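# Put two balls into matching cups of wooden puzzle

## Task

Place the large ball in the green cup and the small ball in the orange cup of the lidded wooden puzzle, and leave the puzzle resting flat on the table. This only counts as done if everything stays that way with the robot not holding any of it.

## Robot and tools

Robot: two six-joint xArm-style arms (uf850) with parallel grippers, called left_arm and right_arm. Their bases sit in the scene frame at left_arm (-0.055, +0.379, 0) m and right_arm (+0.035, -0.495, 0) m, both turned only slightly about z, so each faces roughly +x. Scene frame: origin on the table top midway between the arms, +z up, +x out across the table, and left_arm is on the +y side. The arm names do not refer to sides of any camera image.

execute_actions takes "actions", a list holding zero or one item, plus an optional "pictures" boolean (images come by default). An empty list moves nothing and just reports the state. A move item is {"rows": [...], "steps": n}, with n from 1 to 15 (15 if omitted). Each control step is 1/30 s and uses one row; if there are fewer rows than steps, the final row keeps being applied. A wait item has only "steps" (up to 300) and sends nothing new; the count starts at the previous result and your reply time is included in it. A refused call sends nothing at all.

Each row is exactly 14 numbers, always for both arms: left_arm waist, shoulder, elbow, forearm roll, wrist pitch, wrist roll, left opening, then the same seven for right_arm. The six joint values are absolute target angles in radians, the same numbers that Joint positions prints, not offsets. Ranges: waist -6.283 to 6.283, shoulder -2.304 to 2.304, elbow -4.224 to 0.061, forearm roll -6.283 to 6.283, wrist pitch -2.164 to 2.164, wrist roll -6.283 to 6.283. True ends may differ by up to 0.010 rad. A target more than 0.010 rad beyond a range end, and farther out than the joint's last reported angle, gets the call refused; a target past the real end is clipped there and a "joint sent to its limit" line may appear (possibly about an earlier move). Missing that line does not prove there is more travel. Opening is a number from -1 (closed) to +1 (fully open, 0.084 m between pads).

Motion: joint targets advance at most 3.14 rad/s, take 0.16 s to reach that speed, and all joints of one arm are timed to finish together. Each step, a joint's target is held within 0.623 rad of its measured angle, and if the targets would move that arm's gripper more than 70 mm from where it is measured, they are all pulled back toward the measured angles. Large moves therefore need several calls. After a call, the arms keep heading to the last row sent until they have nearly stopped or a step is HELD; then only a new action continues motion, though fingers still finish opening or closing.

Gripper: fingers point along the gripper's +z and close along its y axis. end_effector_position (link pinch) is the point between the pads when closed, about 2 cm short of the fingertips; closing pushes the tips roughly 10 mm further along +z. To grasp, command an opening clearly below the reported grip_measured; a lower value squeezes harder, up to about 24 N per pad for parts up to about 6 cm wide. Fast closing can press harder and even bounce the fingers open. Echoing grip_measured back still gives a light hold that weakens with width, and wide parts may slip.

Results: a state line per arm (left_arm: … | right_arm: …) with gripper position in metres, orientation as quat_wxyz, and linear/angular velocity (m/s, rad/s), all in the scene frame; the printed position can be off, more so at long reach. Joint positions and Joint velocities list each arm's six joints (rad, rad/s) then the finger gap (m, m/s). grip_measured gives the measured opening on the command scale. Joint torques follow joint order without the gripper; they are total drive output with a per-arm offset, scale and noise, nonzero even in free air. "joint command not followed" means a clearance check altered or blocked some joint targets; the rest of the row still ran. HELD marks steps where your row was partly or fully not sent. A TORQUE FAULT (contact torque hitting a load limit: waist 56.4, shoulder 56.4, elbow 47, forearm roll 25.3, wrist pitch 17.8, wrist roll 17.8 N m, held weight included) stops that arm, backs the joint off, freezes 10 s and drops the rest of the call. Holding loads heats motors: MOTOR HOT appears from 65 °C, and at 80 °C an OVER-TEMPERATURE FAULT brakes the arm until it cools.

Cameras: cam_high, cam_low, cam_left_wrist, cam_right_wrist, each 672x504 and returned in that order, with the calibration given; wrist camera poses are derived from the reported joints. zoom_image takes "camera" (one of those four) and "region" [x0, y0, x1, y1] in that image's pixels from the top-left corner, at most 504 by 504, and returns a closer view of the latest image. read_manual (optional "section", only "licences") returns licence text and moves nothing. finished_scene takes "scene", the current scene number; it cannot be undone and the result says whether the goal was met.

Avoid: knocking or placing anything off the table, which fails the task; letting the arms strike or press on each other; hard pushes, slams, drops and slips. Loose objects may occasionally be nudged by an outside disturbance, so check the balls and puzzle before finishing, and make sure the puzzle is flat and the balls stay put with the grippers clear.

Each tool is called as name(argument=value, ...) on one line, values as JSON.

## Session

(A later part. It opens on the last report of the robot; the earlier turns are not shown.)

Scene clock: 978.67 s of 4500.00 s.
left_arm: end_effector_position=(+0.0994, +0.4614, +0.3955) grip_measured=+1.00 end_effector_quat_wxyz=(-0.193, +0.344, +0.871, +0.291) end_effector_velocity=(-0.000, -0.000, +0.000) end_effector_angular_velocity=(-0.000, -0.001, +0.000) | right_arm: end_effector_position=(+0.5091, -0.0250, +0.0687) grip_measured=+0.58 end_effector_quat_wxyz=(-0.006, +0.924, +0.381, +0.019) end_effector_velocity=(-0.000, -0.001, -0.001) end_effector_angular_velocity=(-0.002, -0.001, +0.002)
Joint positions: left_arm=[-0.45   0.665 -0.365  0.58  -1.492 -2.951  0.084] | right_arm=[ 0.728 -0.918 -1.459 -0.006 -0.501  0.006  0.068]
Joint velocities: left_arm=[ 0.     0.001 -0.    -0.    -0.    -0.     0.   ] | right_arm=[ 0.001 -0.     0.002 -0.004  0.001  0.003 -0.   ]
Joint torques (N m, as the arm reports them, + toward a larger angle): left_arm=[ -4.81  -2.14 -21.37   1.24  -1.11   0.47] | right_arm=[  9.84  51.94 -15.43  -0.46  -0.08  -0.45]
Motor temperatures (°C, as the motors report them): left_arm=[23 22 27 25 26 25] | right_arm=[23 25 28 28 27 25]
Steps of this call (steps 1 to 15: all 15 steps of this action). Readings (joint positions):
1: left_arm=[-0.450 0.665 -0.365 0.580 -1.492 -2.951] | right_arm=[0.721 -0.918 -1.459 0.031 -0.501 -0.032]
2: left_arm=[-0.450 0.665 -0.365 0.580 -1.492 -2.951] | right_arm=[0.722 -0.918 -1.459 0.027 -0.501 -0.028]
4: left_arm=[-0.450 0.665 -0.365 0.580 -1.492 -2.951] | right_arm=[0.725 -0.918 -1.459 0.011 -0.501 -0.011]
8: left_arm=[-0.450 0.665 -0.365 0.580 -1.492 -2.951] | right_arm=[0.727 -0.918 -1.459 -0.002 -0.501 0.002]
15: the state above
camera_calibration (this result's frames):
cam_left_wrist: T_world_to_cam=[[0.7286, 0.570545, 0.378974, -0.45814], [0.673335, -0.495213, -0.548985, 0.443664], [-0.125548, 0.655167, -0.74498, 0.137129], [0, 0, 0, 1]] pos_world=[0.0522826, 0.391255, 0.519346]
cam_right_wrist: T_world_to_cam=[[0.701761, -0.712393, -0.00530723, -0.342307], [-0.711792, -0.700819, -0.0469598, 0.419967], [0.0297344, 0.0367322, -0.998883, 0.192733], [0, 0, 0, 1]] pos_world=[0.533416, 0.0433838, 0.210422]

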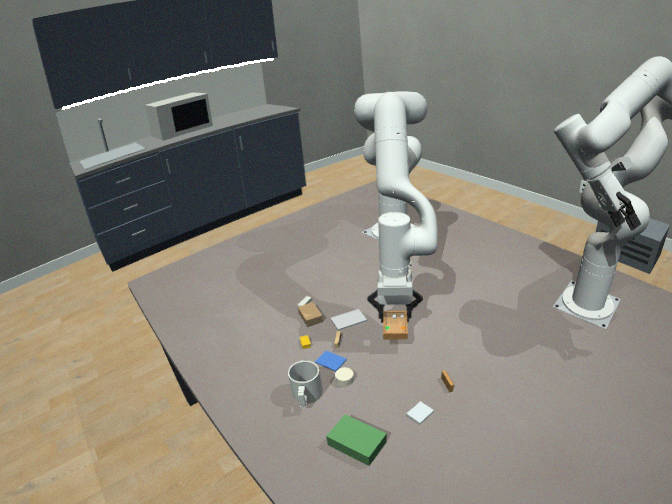

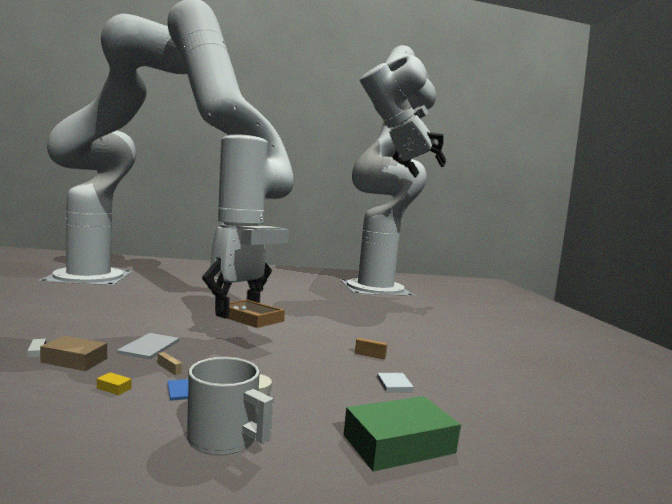

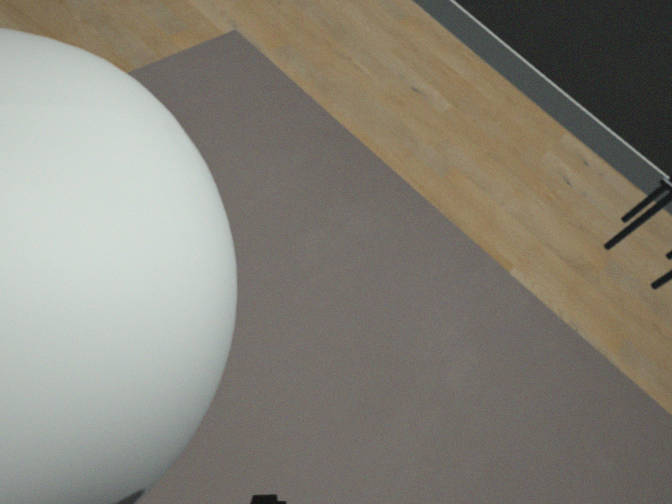

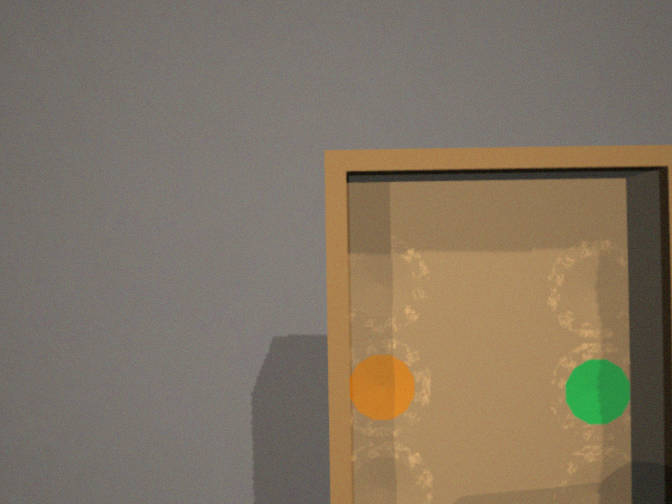

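Order is now right (large toward green, small toward orange). Check where they settle.

execute_actions(actions=[])

zoom_image(camera="cam_high", region=[370, 300, 420, 345])

Scene clock: 981.80 s of 4500.00 s.
left_arm: end_effector_position=(+0.0994, +0.4614, +0.3955) grip_measured=+1.00 end_effector_quat_wxyz=(-0.193, +0.344, +0.871, +0.291) end_effector_velocity=(-0.000, -0.000, +0.000) end_effector_angular_velocity=(-0.000, -0.001, +0.000) | right_arm: end_effector_position=(+0.5091, -0.0250, +0.0687) grip_measured=+0.58 end_effector_quat_wxyz=(-0.006, +0.924, +0.381, +0.019) end_effector_velocity=(-0.000, -0.000, -0.000) end_effector_angular_velocity=(-0.001, +0.002, -0.002)
Joint positions: left_arm=[-0.45   0.665 -0.365  0.58  -1.492 -2.951  0.084] | right_arm=[ 0.728 -0.918 -1.459 -0.006 -0.501  0.007  0.068]
Joint velocities: left_arm=[ 0.  0.  0. -0.  0. -0. -0.] | right_arm=[-0.    -0.     0.     0.001 -0.002  0.001 -0.   ]
Joint torques (N m, as the arm reports them, + toward a larger angle): left_arm=[ -4.93  -2.42 -21.41   1.27  -1.15   0.52] | right_arm=[  9.05  52.21 -15.93  -0.75  -0.12  -0.35]
Motor temperatures (°C, as the motors report them): left_arm=[23 22 27 25 26 25] | right_arm=[23 25 28 28 27 25]
Steps of this call (steps 1 to 15: the robot went on to your last target; steps 16 to 90: nothing new was sent; then 0.13 s passed at rest). Readings (joint positions):
1: left_arm=[-0.450 0.665 -0.365 0.580 -1.492 -2.951] | right_arm=[0.728 -0.918 -1.459 -0.006 -0.501 0.006]
2: left_arm=[-0.450 0.665 -0.365 0.580 -1.492 -2.951] | right_arm=[0.728 -0.918 -1.459 -0.006 -0.501 0.006]
4: left_arm=[-0.450 0.665 -0.365 0.580 -1.492 -2.951] | right_arm=[0.728 -0.918 -1.459 -0.006 -0.501 0.006]
8: left_arm=[-0.450 0.665 -0.365 0.580 -1.492 -2.951] | right_arm=[0.728 -0.918 -1.459 -0.006 -0.501 0.007]
90: the state above
All arms were judged still, so your last target was given up. Only a new action makes them travel on or press farther. Fingers that are still opening or closing keep moving.
camera_calibration (this result's frames):
cam_left_wrist: T_world_to_cam=[[0.728599, 0.570545, 0.378974, -0.45814], [0.673335, -0.495212, -0.548985, 0.443664], [-0.125548, 0.655166, -0.74498, 0.137129], [0, 0, 0, 1]] pos_world=[0.0522825, 0.391255, 0.519346]
cam_right_wrist: T_world_to_cam=[[0.701795, -0.712361, -0.00510998, -0.342324], [-0.711753, -0.700859, -0.0469594, 0.419944], [0.0298707, 0.0365929, -0.998884, 0.192658], [0, 0, 0, 1]] pos_world=[0.533383, 0.0434129, 0.210414]

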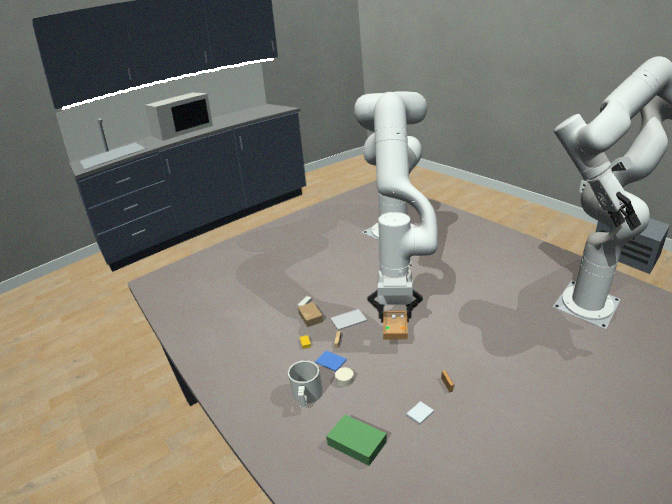

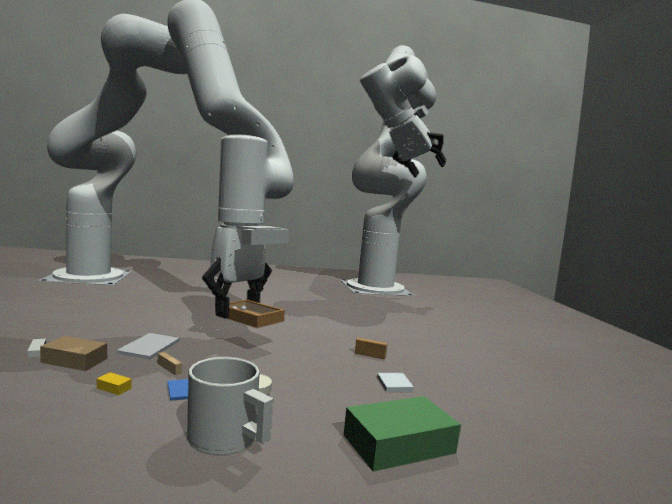

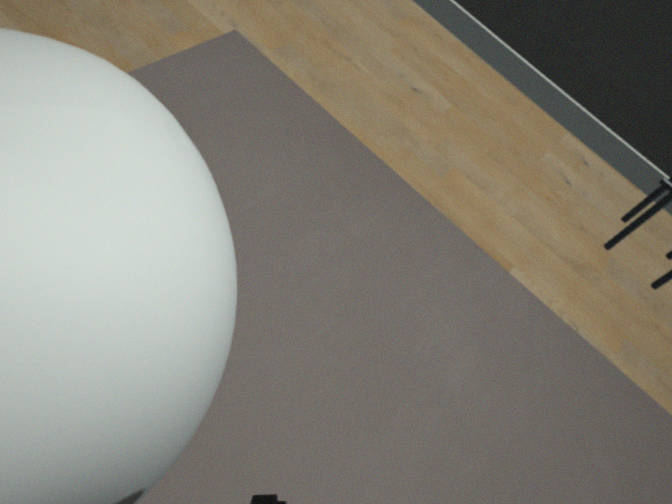

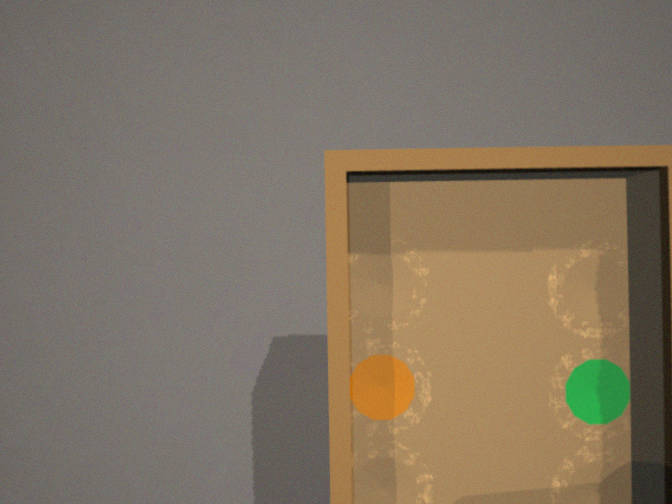

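Region (370, 300, 420, 345) of cam_high's 672x504 image, scaled by 10.080, with more detail than that image has; it fills the top 454 rows of this view, and the rest is white.

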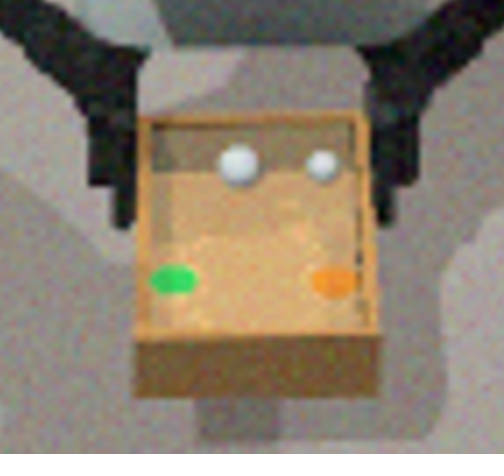

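execute_actions(actions=[{"rows": [[-0.45,0.665,-0.365,0.58,-1.492,-2.951,1,0.733,-0.9178,-1.4588,-0.0343,-0.5015,0.0362,0],[-0.45,0.665,-0.365,0.58,-1.492,-2.951,1,0.7381,-0.9178,-1.4588,-0.0624,-0.5022,0.0659,0]], "steps": 15}], pictures=false)

execute_actions(actions=[{"rows": [[-0.45,0.665,-0.365,0.58,-1.492,-2.951,1,0.7381,-0.9178,-1.4588,-0.0624,-0.5022,0.0659,0],[-0.45,0.665,-0.365,0.58,-1.492,-2.951,1,0.7381,-0.9178,-1.4588,-0.0624,-0.5022,0.0659,0],[-0.45,0.665,-0.365,0.58,-1.492,-2.951,1,0.7381,-0.9178,-1.4588,-0.0624,-0.5022,0.0659,0],[-0.45,0.665,-0.365,0.58,-1.492,-2.951,1,0.7381,-0.9178,-1.4588,-0.0624,-0.5022,0.0659,0],[-0.45,0.665,-0.365,0.58,-1.492,-2.951,1,0.7381,-0.9178,-1.4588,-0.0624,-0.5022,0.0659,0],[-0.45,0.665,-0.365,0.58,-1.492,-2.951,1,0.7381,-0.9178,-1.4588,-0.0624,-0.5022,0.0659,0],[-0.45,0.665,-0.365,0.58,-1.492,-2.951,1,0.733,-0.9178,-1.4588,-0.0343,-0.5015,0.0362,0],[-0.45,0.665,-0.365,0.58,-1.492,-2.951,1,0.728,-0.9178,-1.4588,-0.0062,-0.5011,0.0066,0]], "steps": 15}])

zoom_image(camera="cam_high", region=[370, 300, 420, 345])

execute_actions(actions=[{"rows": [[-0.45,0.665,-0.365,0.58,-1.492,-2.951,1,0.7157,-0.9178,-1.4588,0.0624,-0.5022,-0.0659,0],[-0.45,0.665,-0.365,0.58,-1.492,-2.951,1,0.7157,-0.9178,-1.4588,0.0624,-0.5022,-0.0659,0],[-0.45,0.665,-0.365,0.58,-1.492,-2.951,1,0.7157,-0.9178,-1.4588,0.0624,-0.5022,-0.0659,0],[-0.45,0.665,-0.365,0.58,-1.492,-2.951,1,0.7157,-0.9178,-1.4588,0.0624,-0.5022,-0.0659,0],[-0.45,0.665,-0.365,0.58,-1.492,-2.951,1,0.7157,-0.9178,-1.4588,0.0624,-0.5022,-0.0659,0],[-0.45,0.665,-0.365,0.58,-1.492,-2.951,1,0.7157,-0.9178,-1.4588,0.0624,-0.5022,-0.0659,0],[-0.45,0.665,-0.365,0.58,-1.492,-2.951,1,0.7157,-0.9178,-1.4588,0.0624,-0.5022,-0.0659,0],[-0.45,0.665,-0.365,0.58,-1.492,-2.951,1,0.7157,-0.9178,-1.4588,0.0624,-0.5022,-0.0659,0],[-0.45,0.665,-0.365,0.58,-1.492,-2.951,1,0.7157,-0.9178,-1.4588,0.0624,-0.5022,-0.0659,0],[-0.45,0.665,-0.365,0.58,-1.492,-2.951,1,0.728,-0.9178,-1.4588,-0.0062,-0.5011,0.0066,0]], "steps": 15}], pictures=false)

execute_actions(actions=[{"steps": 30}])

zoom_image(camera="cam_high", region=[370, 300, 420, 345])

Scene clock: 1021.70 s of 4500.00 s.
left_arm: end_effector_position=(+0.0994, +0.4614, +0.3955) grip_measured=+1.00 end_effector_quat_wxyz=(-0.193, +0.344, +0.871, +0.291) end_effector_velocity=(-0.000, -0.000, +0.000) end_effector_angular_velocity=(-0.000, -0.000, -0.000) | right_arm: end_effector_position=(+0.5090, -0.0250, +0.0689) grip_measured=+0.58 end_effector_quat_wxyz=(+0.006, +0.924, +0.381, +0.024) end_effector_velocity=(-0.000, +0.000, -0.000) end_effector_angular_velocity=(-0.002, -0.002, +0.000)
Joint positions: left_arm=[-0.45   0.665 -0.365  0.58  -1.492 -2.951  0.084] | right_arm=[ 0.738 -0.918 -1.459 -0.062 -0.502  0.065  0.068]
Joint velocities: left_arm=[ 0.  0. -0. -0.  0.  0.  0.] | right_arm=[ 0.001  0.     0.    -0.006  0.     0.006  0.   ]
Joint torques (N m, as the arm reports them, + toward a larger angle): left_arm=[ -5.11  -2.04 -21.32   1.25  -1.19   0.5 ] | right_arm=[  9.47  52.5  -15.26  -0.93  -0.23  -0.38]
Motor temperatures (°C, as the motors report them): left_arm=[23 22 27 25 26 25] | right_arm=[23 25 28 28 27 25]
Steps of this call (steps 1 to 90: nothing new was sent; then 36.40 s passed at rest; steps 91 to 105: all 15 steps of this action). Readings (joint positions):
91: left_arm=[-0.450 0.665 -0.365 0.580 -1.492 -2.951] | right_arm=[0.728 -0.918 -1.459 -0.006 -0.501 0.007]
92: left_arm=[-0.450 0.665 -0.365 0.580 -1.492 -2.951] | right_arm=[0.729 -0.918 -1.459 -0.010 -0.501 0.012]
94: left_arm=[-0.450 0.665 -0.365 0.580 -1.492 -2.951] | right_arm=[0.732 -0.918 -1.459 -0.032 -0.502 0.034]
98: left_arm=[-0.450 0.665 -0.365 0.580 -1.492 -2.951] | right_arm=[0.737 -0.918 -1.459 -0.055 -0.502 0.058]
105: the state above

Scene clock: 1022.20 s of 4500.00 s.
left_arm: end_effector_position=(+0.0994, +0.4614, +0.3955) grip_measured=+1.00 end_effector_quat_wxyz=(-0.193, +0.344, +0.871, +0.291) end_effector_velocity=(-0.000, -0.000, -0.000) end_effector_angular_velocity=(-0.000, -0.000, +0.000) | right_arm: end_effector_position=(+0.5091, -0.0251, +0.0688) grip_measured=+0.58 end_effector_quat_wxyz=(-0.005, +0.924, +0.381, +0.019) end_effector_velocity=(-0.002, +0.000, -0.001) end_effector_angular_velocity=(+0.015, +0.018, +0.008)
Joint positions: left_arm=[-0.45   0.665 -0.365  0.58  -1.492 -2.951  0.084] | right_arm=[ 0.729 -0.918 -1.459 -0.011 -0.501  0.012  0.068]
Joint velocities: left_arm=[ 0.  0.  0. -0. -0. -0.  0.] | right_arm=[-0.007 -0.     0.002  0.05   0.001 -0.058 -0.   ]
Joint torques (N m, as the arm reports them, + toward a larger angle): left_arm=[ -4.58  -2.33 -20.99   1.27  -1.13   0.48] | right_arm=[ 11.15  52.27 -15.5   -0.17  -0.1   -0.44]
Motor temperatures (°C, as the motors report them): left_arm=[23 22 27 25 26 25] | right_arm=[23 25 28 28 27 25]
Steps of this call (steps 1 to 15: all 15 steps of this action). Readings (joint positions):
1: left_arm=[-0.450 0.665 -0.365 0.580 -1.492 -2.951] | right_arm=[0.738 -0.918 -1.459 -0.062 -0.502 0.065]
2: left_arm=[-0.450 0.665 -0.365 0.580 -1.492 -2.951] | right_arm=[0.738 -0.918 -1.459 -0.062 -0.502 0.066]
4: left_arm=[-0.450 0.665 -0.365 0.580 -1.492 -2.951] | right_arm=[0.738 -0.918 -1.459 -0.062 -0.502 0.066]
8: left_arm=[-0.450 0.665 -0.365 0.580 -1.492 -2.951] | right_arm=[0.737 -0.918 -1.459 -0.058 -0.502 0.061]
15: the state above
camera_calibration (this result's frames):
cam_left_wrist: T_world_to_cam=[[0.728599, 0.570545, 0.378974, -0.45814], [0.673335, -0.495212, -0.548985, 0.443664], [-0.125548, 0.655166, -0.74498, 0.137129], [0, 0, 0, 1]] pos_world=[0.0522825, 0.391255, 0.519346]
cam_right_wrist: T_world_to_cam=[[0.701496, -0.712667, -0.00280039, -0.342401], [-0.711977, -0.700633, -0.0469297, 0.420059], [0.0314832, 0.0349149, -0.998894, 0.191811], [0, 0, 0, 1]] pos_world=[0.533227, 0.0435913, 0.210354]

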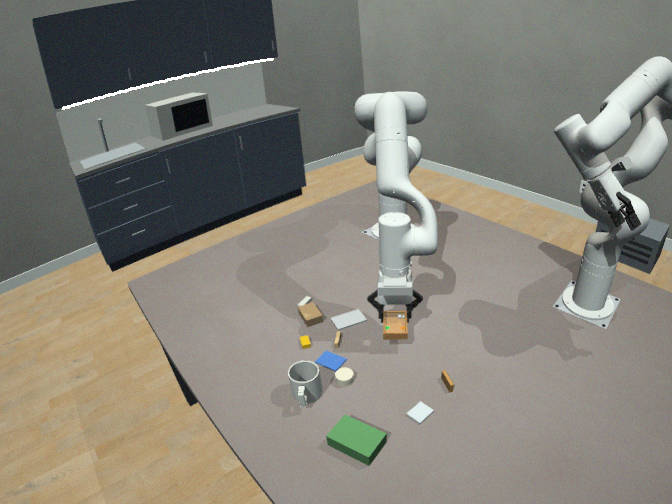

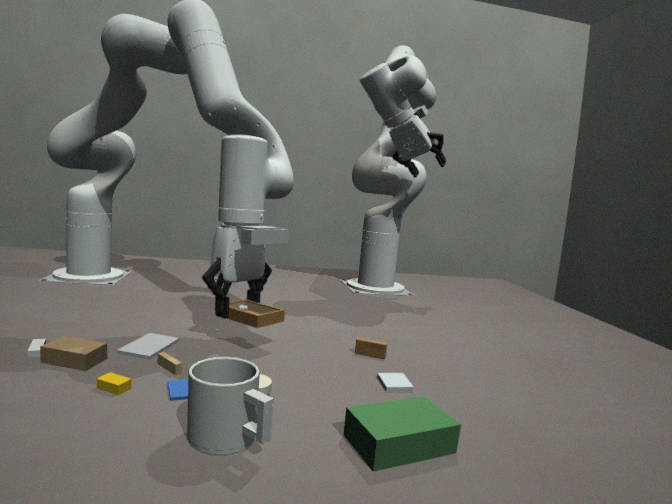

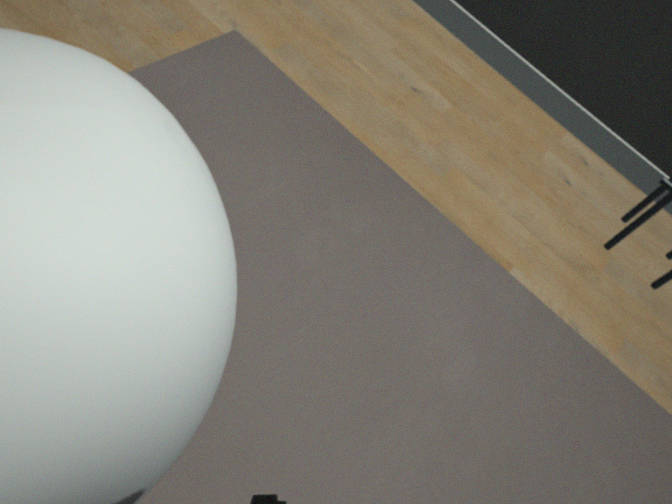

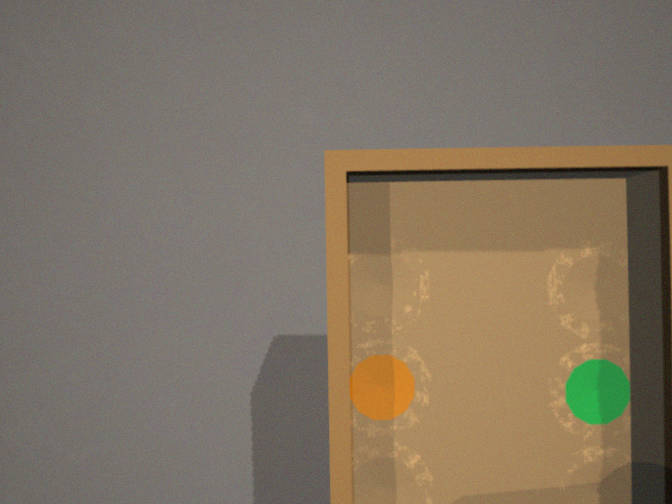

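Region (370, 300, 420, 345) of cam_high's 672x504 image, scaled by 10.080, with more detail than that image has; it fills the top 454 rows of this view, and the rest is white.

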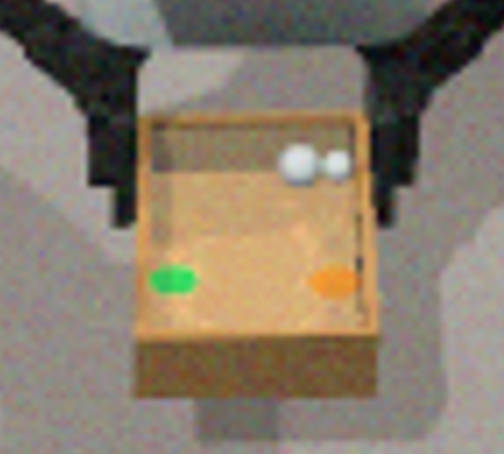

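Scene clock: 1022.70 s of 4500.00 s.
left_arm: end_effector_position=(+0.0994, +0.4614, +0.3955) grip_measured=+1.00 end_effector_quat_wxyz=(-0.193, +0.344, +0.871, +0.291) end_effector_velocity=(-0.000, -0.000, -0.000) end_effector_angular_velocity=(-0.000, -0.000, +0.000) | right_arm: end_effector_position=(+0.5089, -0.0250, +0.0687) grip_measured=+0.58 end_effector_quat_wxyz=(-0.010, +0.924, +0.381, +0.017) end_effector_velocity=(-0.001, +0.002, -0.000) end_effector_angular_velocity=(-0.065, -0.066, +0.002)
Joint positions: left_arm=[-0.45   0.665 -0.365  0.58  -1.492 -2.951  0.084] | right_arm=[ 0.725 -0.918 -1.459  0.011 -0.501 -0.012  0.068]
Joint velocities: left_arm=[-0.  0.  0. -0.  0. -0.  0.] | right_arm=[ 0.037 -0.    -0.    -0.194  0.002  0.203  0.   ]
Joint torques (N m, as the arm reports them, + toward a larger angle): left_arm=[ -4.66  -1.75 -21.39   1.19  -1.18   0.46] | right_arm=[  9.07  52.29 -15.89   0.79  -0.12  -0.62]
Motor temperatures (°C, as the motors report them): left_arm=[23 22 27 25 26 25] | right_arm=[23 25 28 28 27 25]
Steps of this call (steps 1 to 15: all 15 steps of this action). Readings (joint positions):
1: left_arm=[-0.450 0.665 -0.365 0.580 -1.492 -2.951] | right_arm=[0.729 -0.918 -1.459 -0.009 -0.501 0.010]
2: left_arm=[-0.450 0.665 -0.365 0.580 -1.492 -2.951] | right_arm=[0.728 -0.918 -1.459 -0.004 -0.501 0.004]
4: left_arm=[-0.450 0.665 -0.365 0.580 -1.492 -2.951] | right_arm=[0.723 -0.918 -1.459 0.024 -0.502 -0.026]
8: left_arm=[-0.450 0.665 -0.365 0.580 -1.492 -2.951] | right_arm=[0.717 -0.918 -1.459 0.054 -0.502 -0.056]
15: the state above

Scene clock: 1023.70 s of 4500.00 s.
left_arm: end_effector_position=(+0.0994, +0.4614, +0.3955) grip_measured=+1.00 end_effector_quat_wxyz=(-0.193, +0.344, +0.871, +0.291) end_effector_velocity=(-0.000, -0.000, -0.000) end_effector_angular_velocity=(-0.000, -0.000, +0.000) | right_arm: end_effector_position=(+0.5091, -0.0250, +0.0687) grip_measured=+0.58 end_effector_quat_wxyz=(-0.006, +0.924, +0.381, +0.019) end_effector_velocity=(-0.001, -0.001, -0.001) end_effector_angular_velocity=(-0.002, +0.002, +0.001)
Joint positions: left_arm=[-0.45   0.665 -0.365  0.58  -1.492 -2.951  0.084] | right_arm=[ 0.728 -0.918 -1.459 -0.006 -0.501  0.007  0.068]
Joint velocities: left_arm=[ 0.     0.     0.    -0.001  0.    -0.    -0.   ] | right_arm=[-0.    -0.     0.001  0.    -0.001 -0.001 -0.   ]
Joint torques (N m, as the arm reports them, + toward a larger angle): left_arm=[ -5.23  -2.03 -21.45   1.32  -1.15   0.56] | right_arm=[  8.58  53.   -15.61  -0.82  -0.16  -0.4 ]
Motor temperatures (°C, as the motors report them): left_arm=[23 22 27 25 26 25] | right_arm=[23 25 28 28 27 25]
Steps of this call (steps 1 to 30: the robot went on to your last target). Readings (joint positions):
1: left_arm=[-0.450 0.665 -0.365 0.580 -1.492 -2.951] | right_arm=[0.726 -0.918 -1.459 0.005 -0.501 -0.006]
2: left_arm=[-0.450 0.665 -0.365 0.580 -1.492 -2.951] | right_arm=[0.727 -0.918 -1.459 0.002 -0.501 -0.002]
4: left_arm=[-0.450 0.665 -0.365 0.580 -1.492 -2.951] | right_arm=[0.727 -0.918 -1.459 -0.002 -0.501 0.002]
8: left_arm=[-0.450 0.665 -0.365 0.580 -1.492 -2.951] | right_arm=[0.728 -0.918 -1.459 -0.005 -0.501 0.005]
30: the state above
All arms were judged still, so your last target was given up. Only a new action makes them travel on or press farther. Fingers that are still opening or closing keep moving.
camera_calibration (this result's frames):
cam_left_wrist: T_world_to_cam=[[0.728599, 0.570545, 0.378974, -0.45814], [0.673335, -0.495212, -0.548985, 0.443664], [-0.125548, 0.655166, -0.74498, 0.13713], [0, 0, 0, 1]] pos_world=[0.0522826, 0.391255, 0.519346]
cam_right_wrist: T_world_to_cam=[[0.701794, -0.712362, -0.00511106, -0.342324], [-0.711754, -0.700858, -0.0469592, 0.419944], [0.0298698, 0.0365935, -0.998884, 0.192659], [0, 0, 0, 1]] pos_world=[0.533383, 0.0434126, 0.210414]

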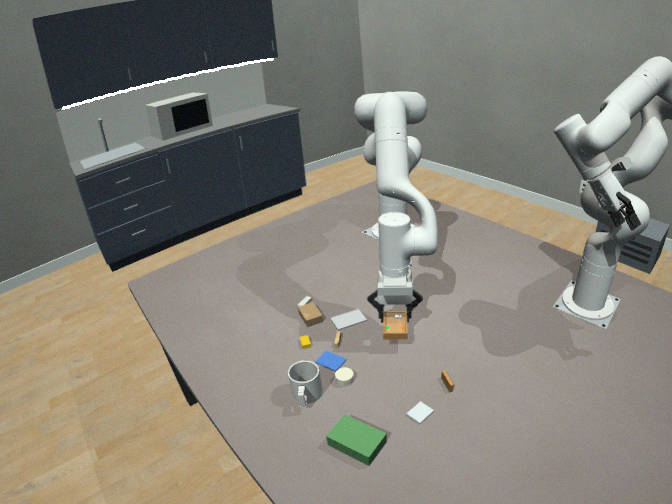

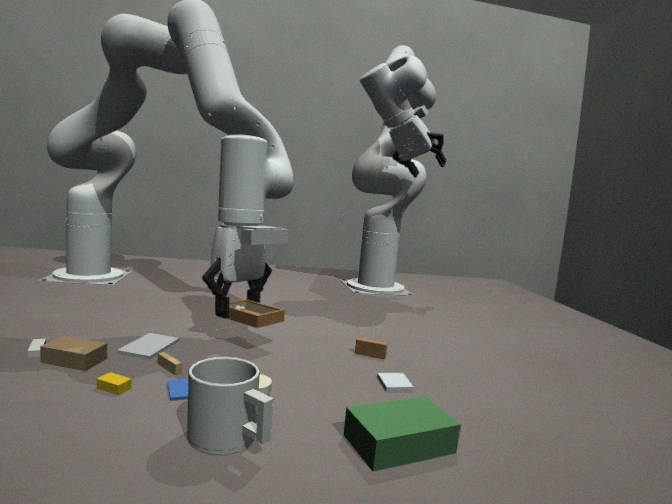

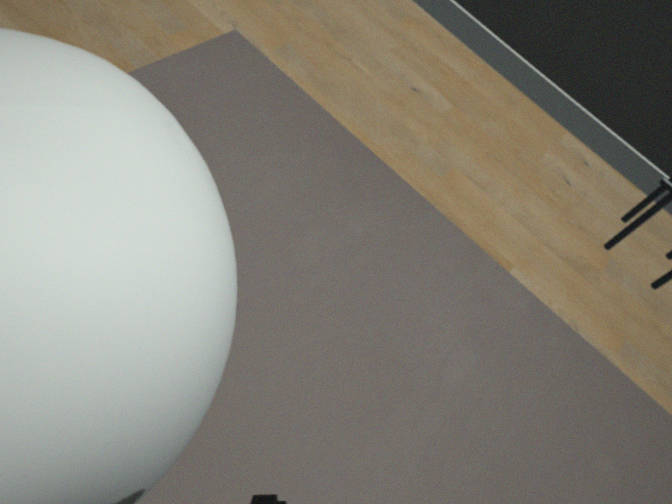

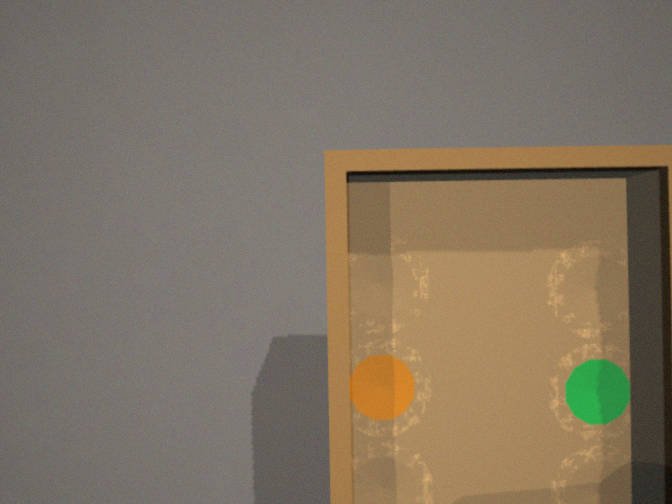

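Region (370, 300, 420, 345) of cam_high's 672x504 image, scaled by 10.080, with more detail than that image has; it fills the top 454 rows of this view, and the rest is white.

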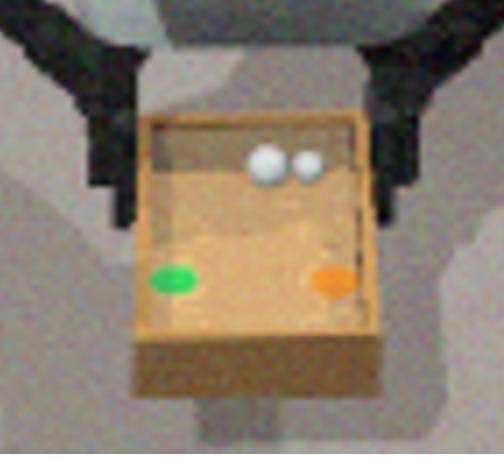

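execute_actions(actions=[{"rows": [[-0.45,0.665,-0.365,0.58,-1.492,-2.951,1,0.7157,-0.9178,-1.4588,0.0624,-0.5022,-0.0659,0],[-0.45,0.665,-0.365,0.58,-1.492,-2.951,1,0.7157,-0.9178,-1.4588,0.0624,-0.5022,-0.0659,0],[-0.45,0.665,-0.365,0.58,-1.492,-2.951,1,0.7157,-0.9178,-1.4588,0.0624,-0.5022,-0.0659,0],[-0.45,0.665,-0.365,0.58,-1.492,-2.951,1,0.7157,-0.9178,-1.4588,0.0624,-0.5022,-0.0659,0],[-0.45,0.665,-0.365,0.58,-1.492,-2.951,1,0.7157,-0.9178,-1.4588,0.0624,-0.5022,-0.0659,0],[-0.45,0.665,-0.365,0.58,-1.492,-2.951,1,0.7157,-0.9178,-1.4588,0.0624,-0.5022,-0.0659,0],[-0.45,0.665,-0.365,0.58,-1.492,-2.951,1,0.7157,-0.9178,-1.4588,0.0624,-0.5022,-0.0659,0],[-0.45,0.665,-0.365,0.58,-1.492,-2.951,1,0.7157,-0.9178,-1.4588,0.0624,-0.5022,-0.0659,0],[-0.45,0.665,-0.365,0.58,-1.492,-2.951,1,0.7157,-0.9178,-1.4588,0.0624,-0.5022,-0.0659,0],[-0.45,0.665,-0.365,0.58,-1.492,-2.951,1,0.7218,-0.9178,-1.4588,0.0281,-0.5014,-0.0297,0],[-0.45,0.665,-0.365,0.58,-1.492,-2.951,1,0.728,-0.9178,-1.4588,-0.0062,-0.5011,0.0066,0]], "steps": 15}], pictures=false)

execute_actions(actions=[{"steps": 30}])

zoom_image(camera="cam_high", region=[370, 300, 420, 345])

Scene clock: 1041.87 s of 4500.00 s.
left_arm: end_effector_position=(+0.0994, +0.4614, +0.3955) grip_measured=+1.00 end_effector_quat_wxyz=(-0.193, +0.344, +0.871, +0.291) end_effector_velocity=(-0.000, -0.000, -0.000) end_effector_angular_velocity=(+0.000, +0.001, -0.000) | right_arm: end_effector_position=(+0.5089, -0.0250, +0.0687) grip_measured=+0.58 end_effector_quat_wxyz=(-0.010, +0.924, +0.381, +0.017) end_effector_velocity=(-0.002, +0.002, -0.001) end_effector_angular_velocity=(-0.067, -0.068, +0.000)
Joint positions: left_arm=[-0.45   0.665 -0.365  0.58  -1.492 -2.951  0.084] | right_arm=[ 0.725 -0.918 -1.459  0.012 -0.501 -0.013  0.068]
Joint velocities: left_arm=[-0.    -0.001  0.    -0.     0.     0.    -0.   ] | right_arm=[ 0.04  -0.     0.001 -0.202  0.004  0.213  0.   ]
Joint torques (N m, as the arm reports them, + toward a larger angle): left_arm=[ -5.28  -1.84 -21.23   1.16  -1.14   0.44] | right_arm=[  9.15  52.74 -15.59   0.62  -0.15  -0.67]
Motor temperatures (°C, as the motors report them): left_arm=[23 22 27 25 26 25] | right_arm=[23 25 28 28 27 25]
Steps of this call (steps 1 to 90: nothing new was sent; then 14.67 s passed at rest; steps 91 to 105: all 15 steps of this action). Readings (joint positions):
91: left_arm=[-0.450 0.665 -0.365 0.580 -1.492 -2.951] | right_arm=[0.728 -0.918 -1.459 -0.006 -0.501 0.006]
92: left_arm=[-0.450 0.665 -0.365 0.580 -1.492 -2.951] | right_arm=[0.727 -0.918 -1.459 -0.002 -0.501 0.001]
94: left_arm=[-0.450 0.665 -0.365 0.580 -1.492 -2.951] | right_arm=[0.723 -0.918 -1.459 0.026 -0.502 -0.027]
98: left_arm=[-0.450 0.665 -0.365 0.580 -1.492 -2.951] | right_arm=[0.717 -0.918 -1.459 0.054 -0.502 -0.057]
105: the state above

Scene clock: 1042.87 s of 4500.00 s.
left_arm: end_effector_position=(+0.0994, +0.4614, +0.3955) grip_measured=+1.00 end_effector_quat_wxyz=(-0.193, +0.344, +0.871, +0.291) end_effector_velocity=(-0.000, +0.000, +0.000) end_effector_angular_velocity=(-0.001, -0.002, +0.000) | right_arm: end_effector_position=(+0.5091, -0.0250, +0.0687) grip_measured=+0.58 end_effector_quat_wxyz=(-0.006, +0.924, +0.381, +0.019) end_effector_velocity=(-0.000, -0.000, -0.000) end_effector_angular_velocity=(+0.000, -0.000, -0.000)
Joint positions: left_arm=[-0.45   0.665 -0.365  0.58  -1.492 -2.951  0.084] | right_arm=[ 0.728 -0.918 -1.459 -0.006 -0.501  0.007  0.068]
Joint velocities: left_arm=[ 0.     0.002  0.    -0.    -0.    -0.     0.   ] | right_arm=[ 0.     0.     0.    -0.     0.     0.001 -0.   ]
Joint torques (N m, as the arm reports them, + toward a larger angle): left_arm=[ -4.67  -2.01 -21.61   1.12  -1.05   0.5 ] | right_arm=[  9.36  52.38 -15.35  -0.42  -0.08  -0.46]
Motor temperatures (°C, as the motors report them): left_arm=[23 22 27 25 26 25] | right_arm=[23 25 28 28 27 25]
Steps of this call (steps 1 to 30: the robot went on to your last target). Readings (joint positions):
1: left_arm=[-0.450 0.665 -0.365 0.580 -1.492 -2.951] | right_arm=[0.726 -0.918 -1.459 0.006 -0.501 -0.007]
2: left_arm=[-0.450 0.665 -0.365 0.580 -1.492 -2.951] | right_arm=[0.727 -0.918 -1.459 0.002 -0.501 -0.003]
4: left_arm=[-0.450 0.665 -0.365 0.580 -1.492 -2.951] | right_arm=[0.727 -0.918 -1.459 -0.002 -0.501 0.002]
8: left_arm=[-0.450 0.665 -0.365 0.580 -1.492 -2.951] | right_arm=[0.728 -0.918 -1.459 -0.005 -0.501 0.005]
30: the state above
All arms were judged still, so your last target was given up. Only a new action makes them travel on or press farther. Fingers that are still opening or closing keep moving.
camera_calibration (this result's frames):
cam_left_wrist: T_world_to_cam=[[0.7286, 0.570545, 0.378974, -0.45814], [0.673335, -0.495213, -0.548984, 0.443664], [-0.125547, 0.655166, -0.74498, 0.13713], [0, 0, 0, 1]] pos_world=[0.0522826, 0.391255, 0.519346]
cam_right_wrist: T_world_to_cam=[[0.701794, -0.712362, -0.00511112, -0.342324], [-0.711754, -0.700858, -0.0469592, 0.419944], [0.0298698, 0.0365935, -0.998884, 0.192659], [0, 0, 0, 1]] pos_world=[0.533383, 0.0434125, 0.210414]

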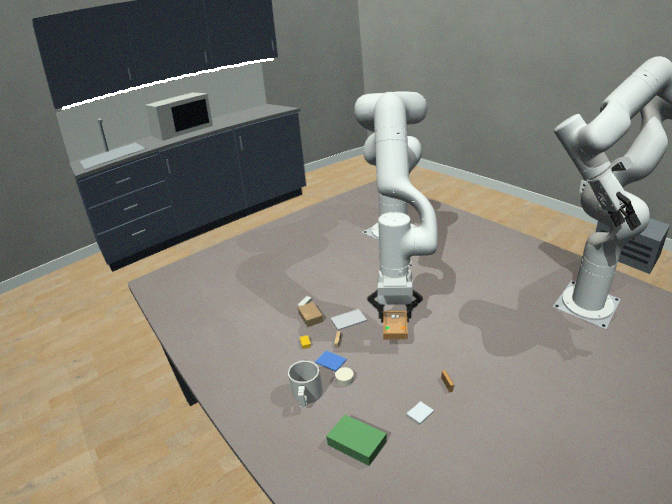

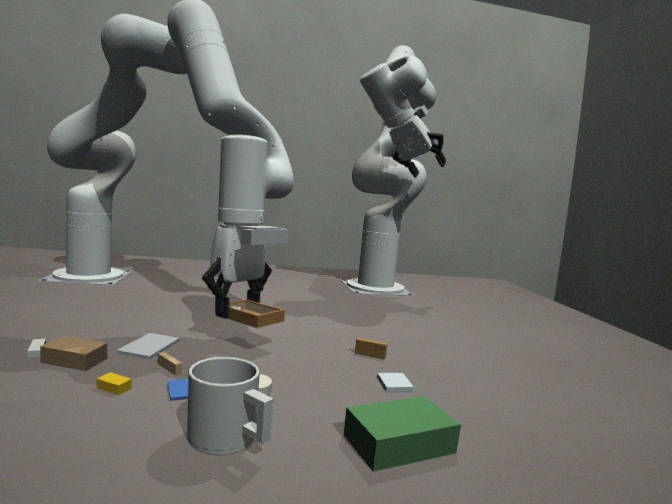

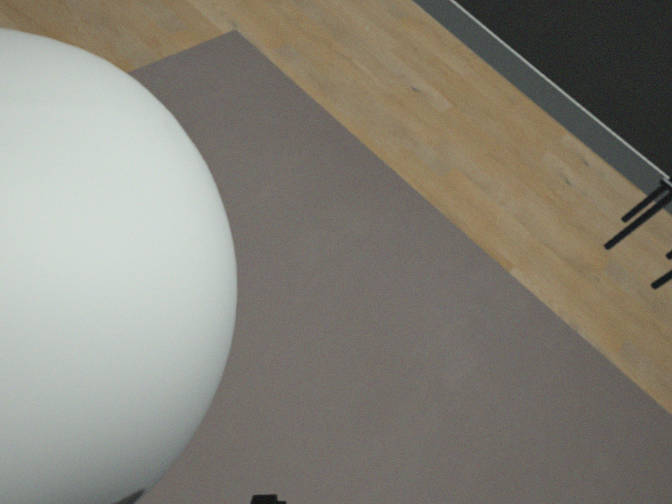

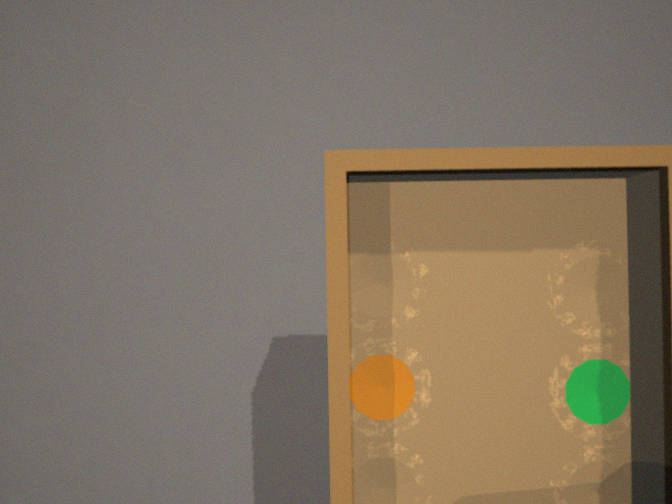

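Region (370, 300, 420, 345) of cam_high's 672x504 image, scaled by 10.080, with more detail than that image has; it fills the top 454 rows of this view, and the rest is white.

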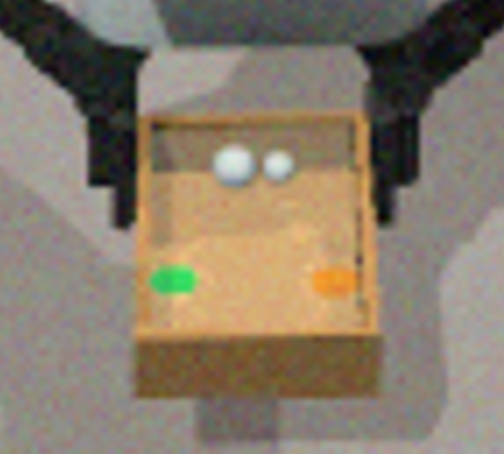

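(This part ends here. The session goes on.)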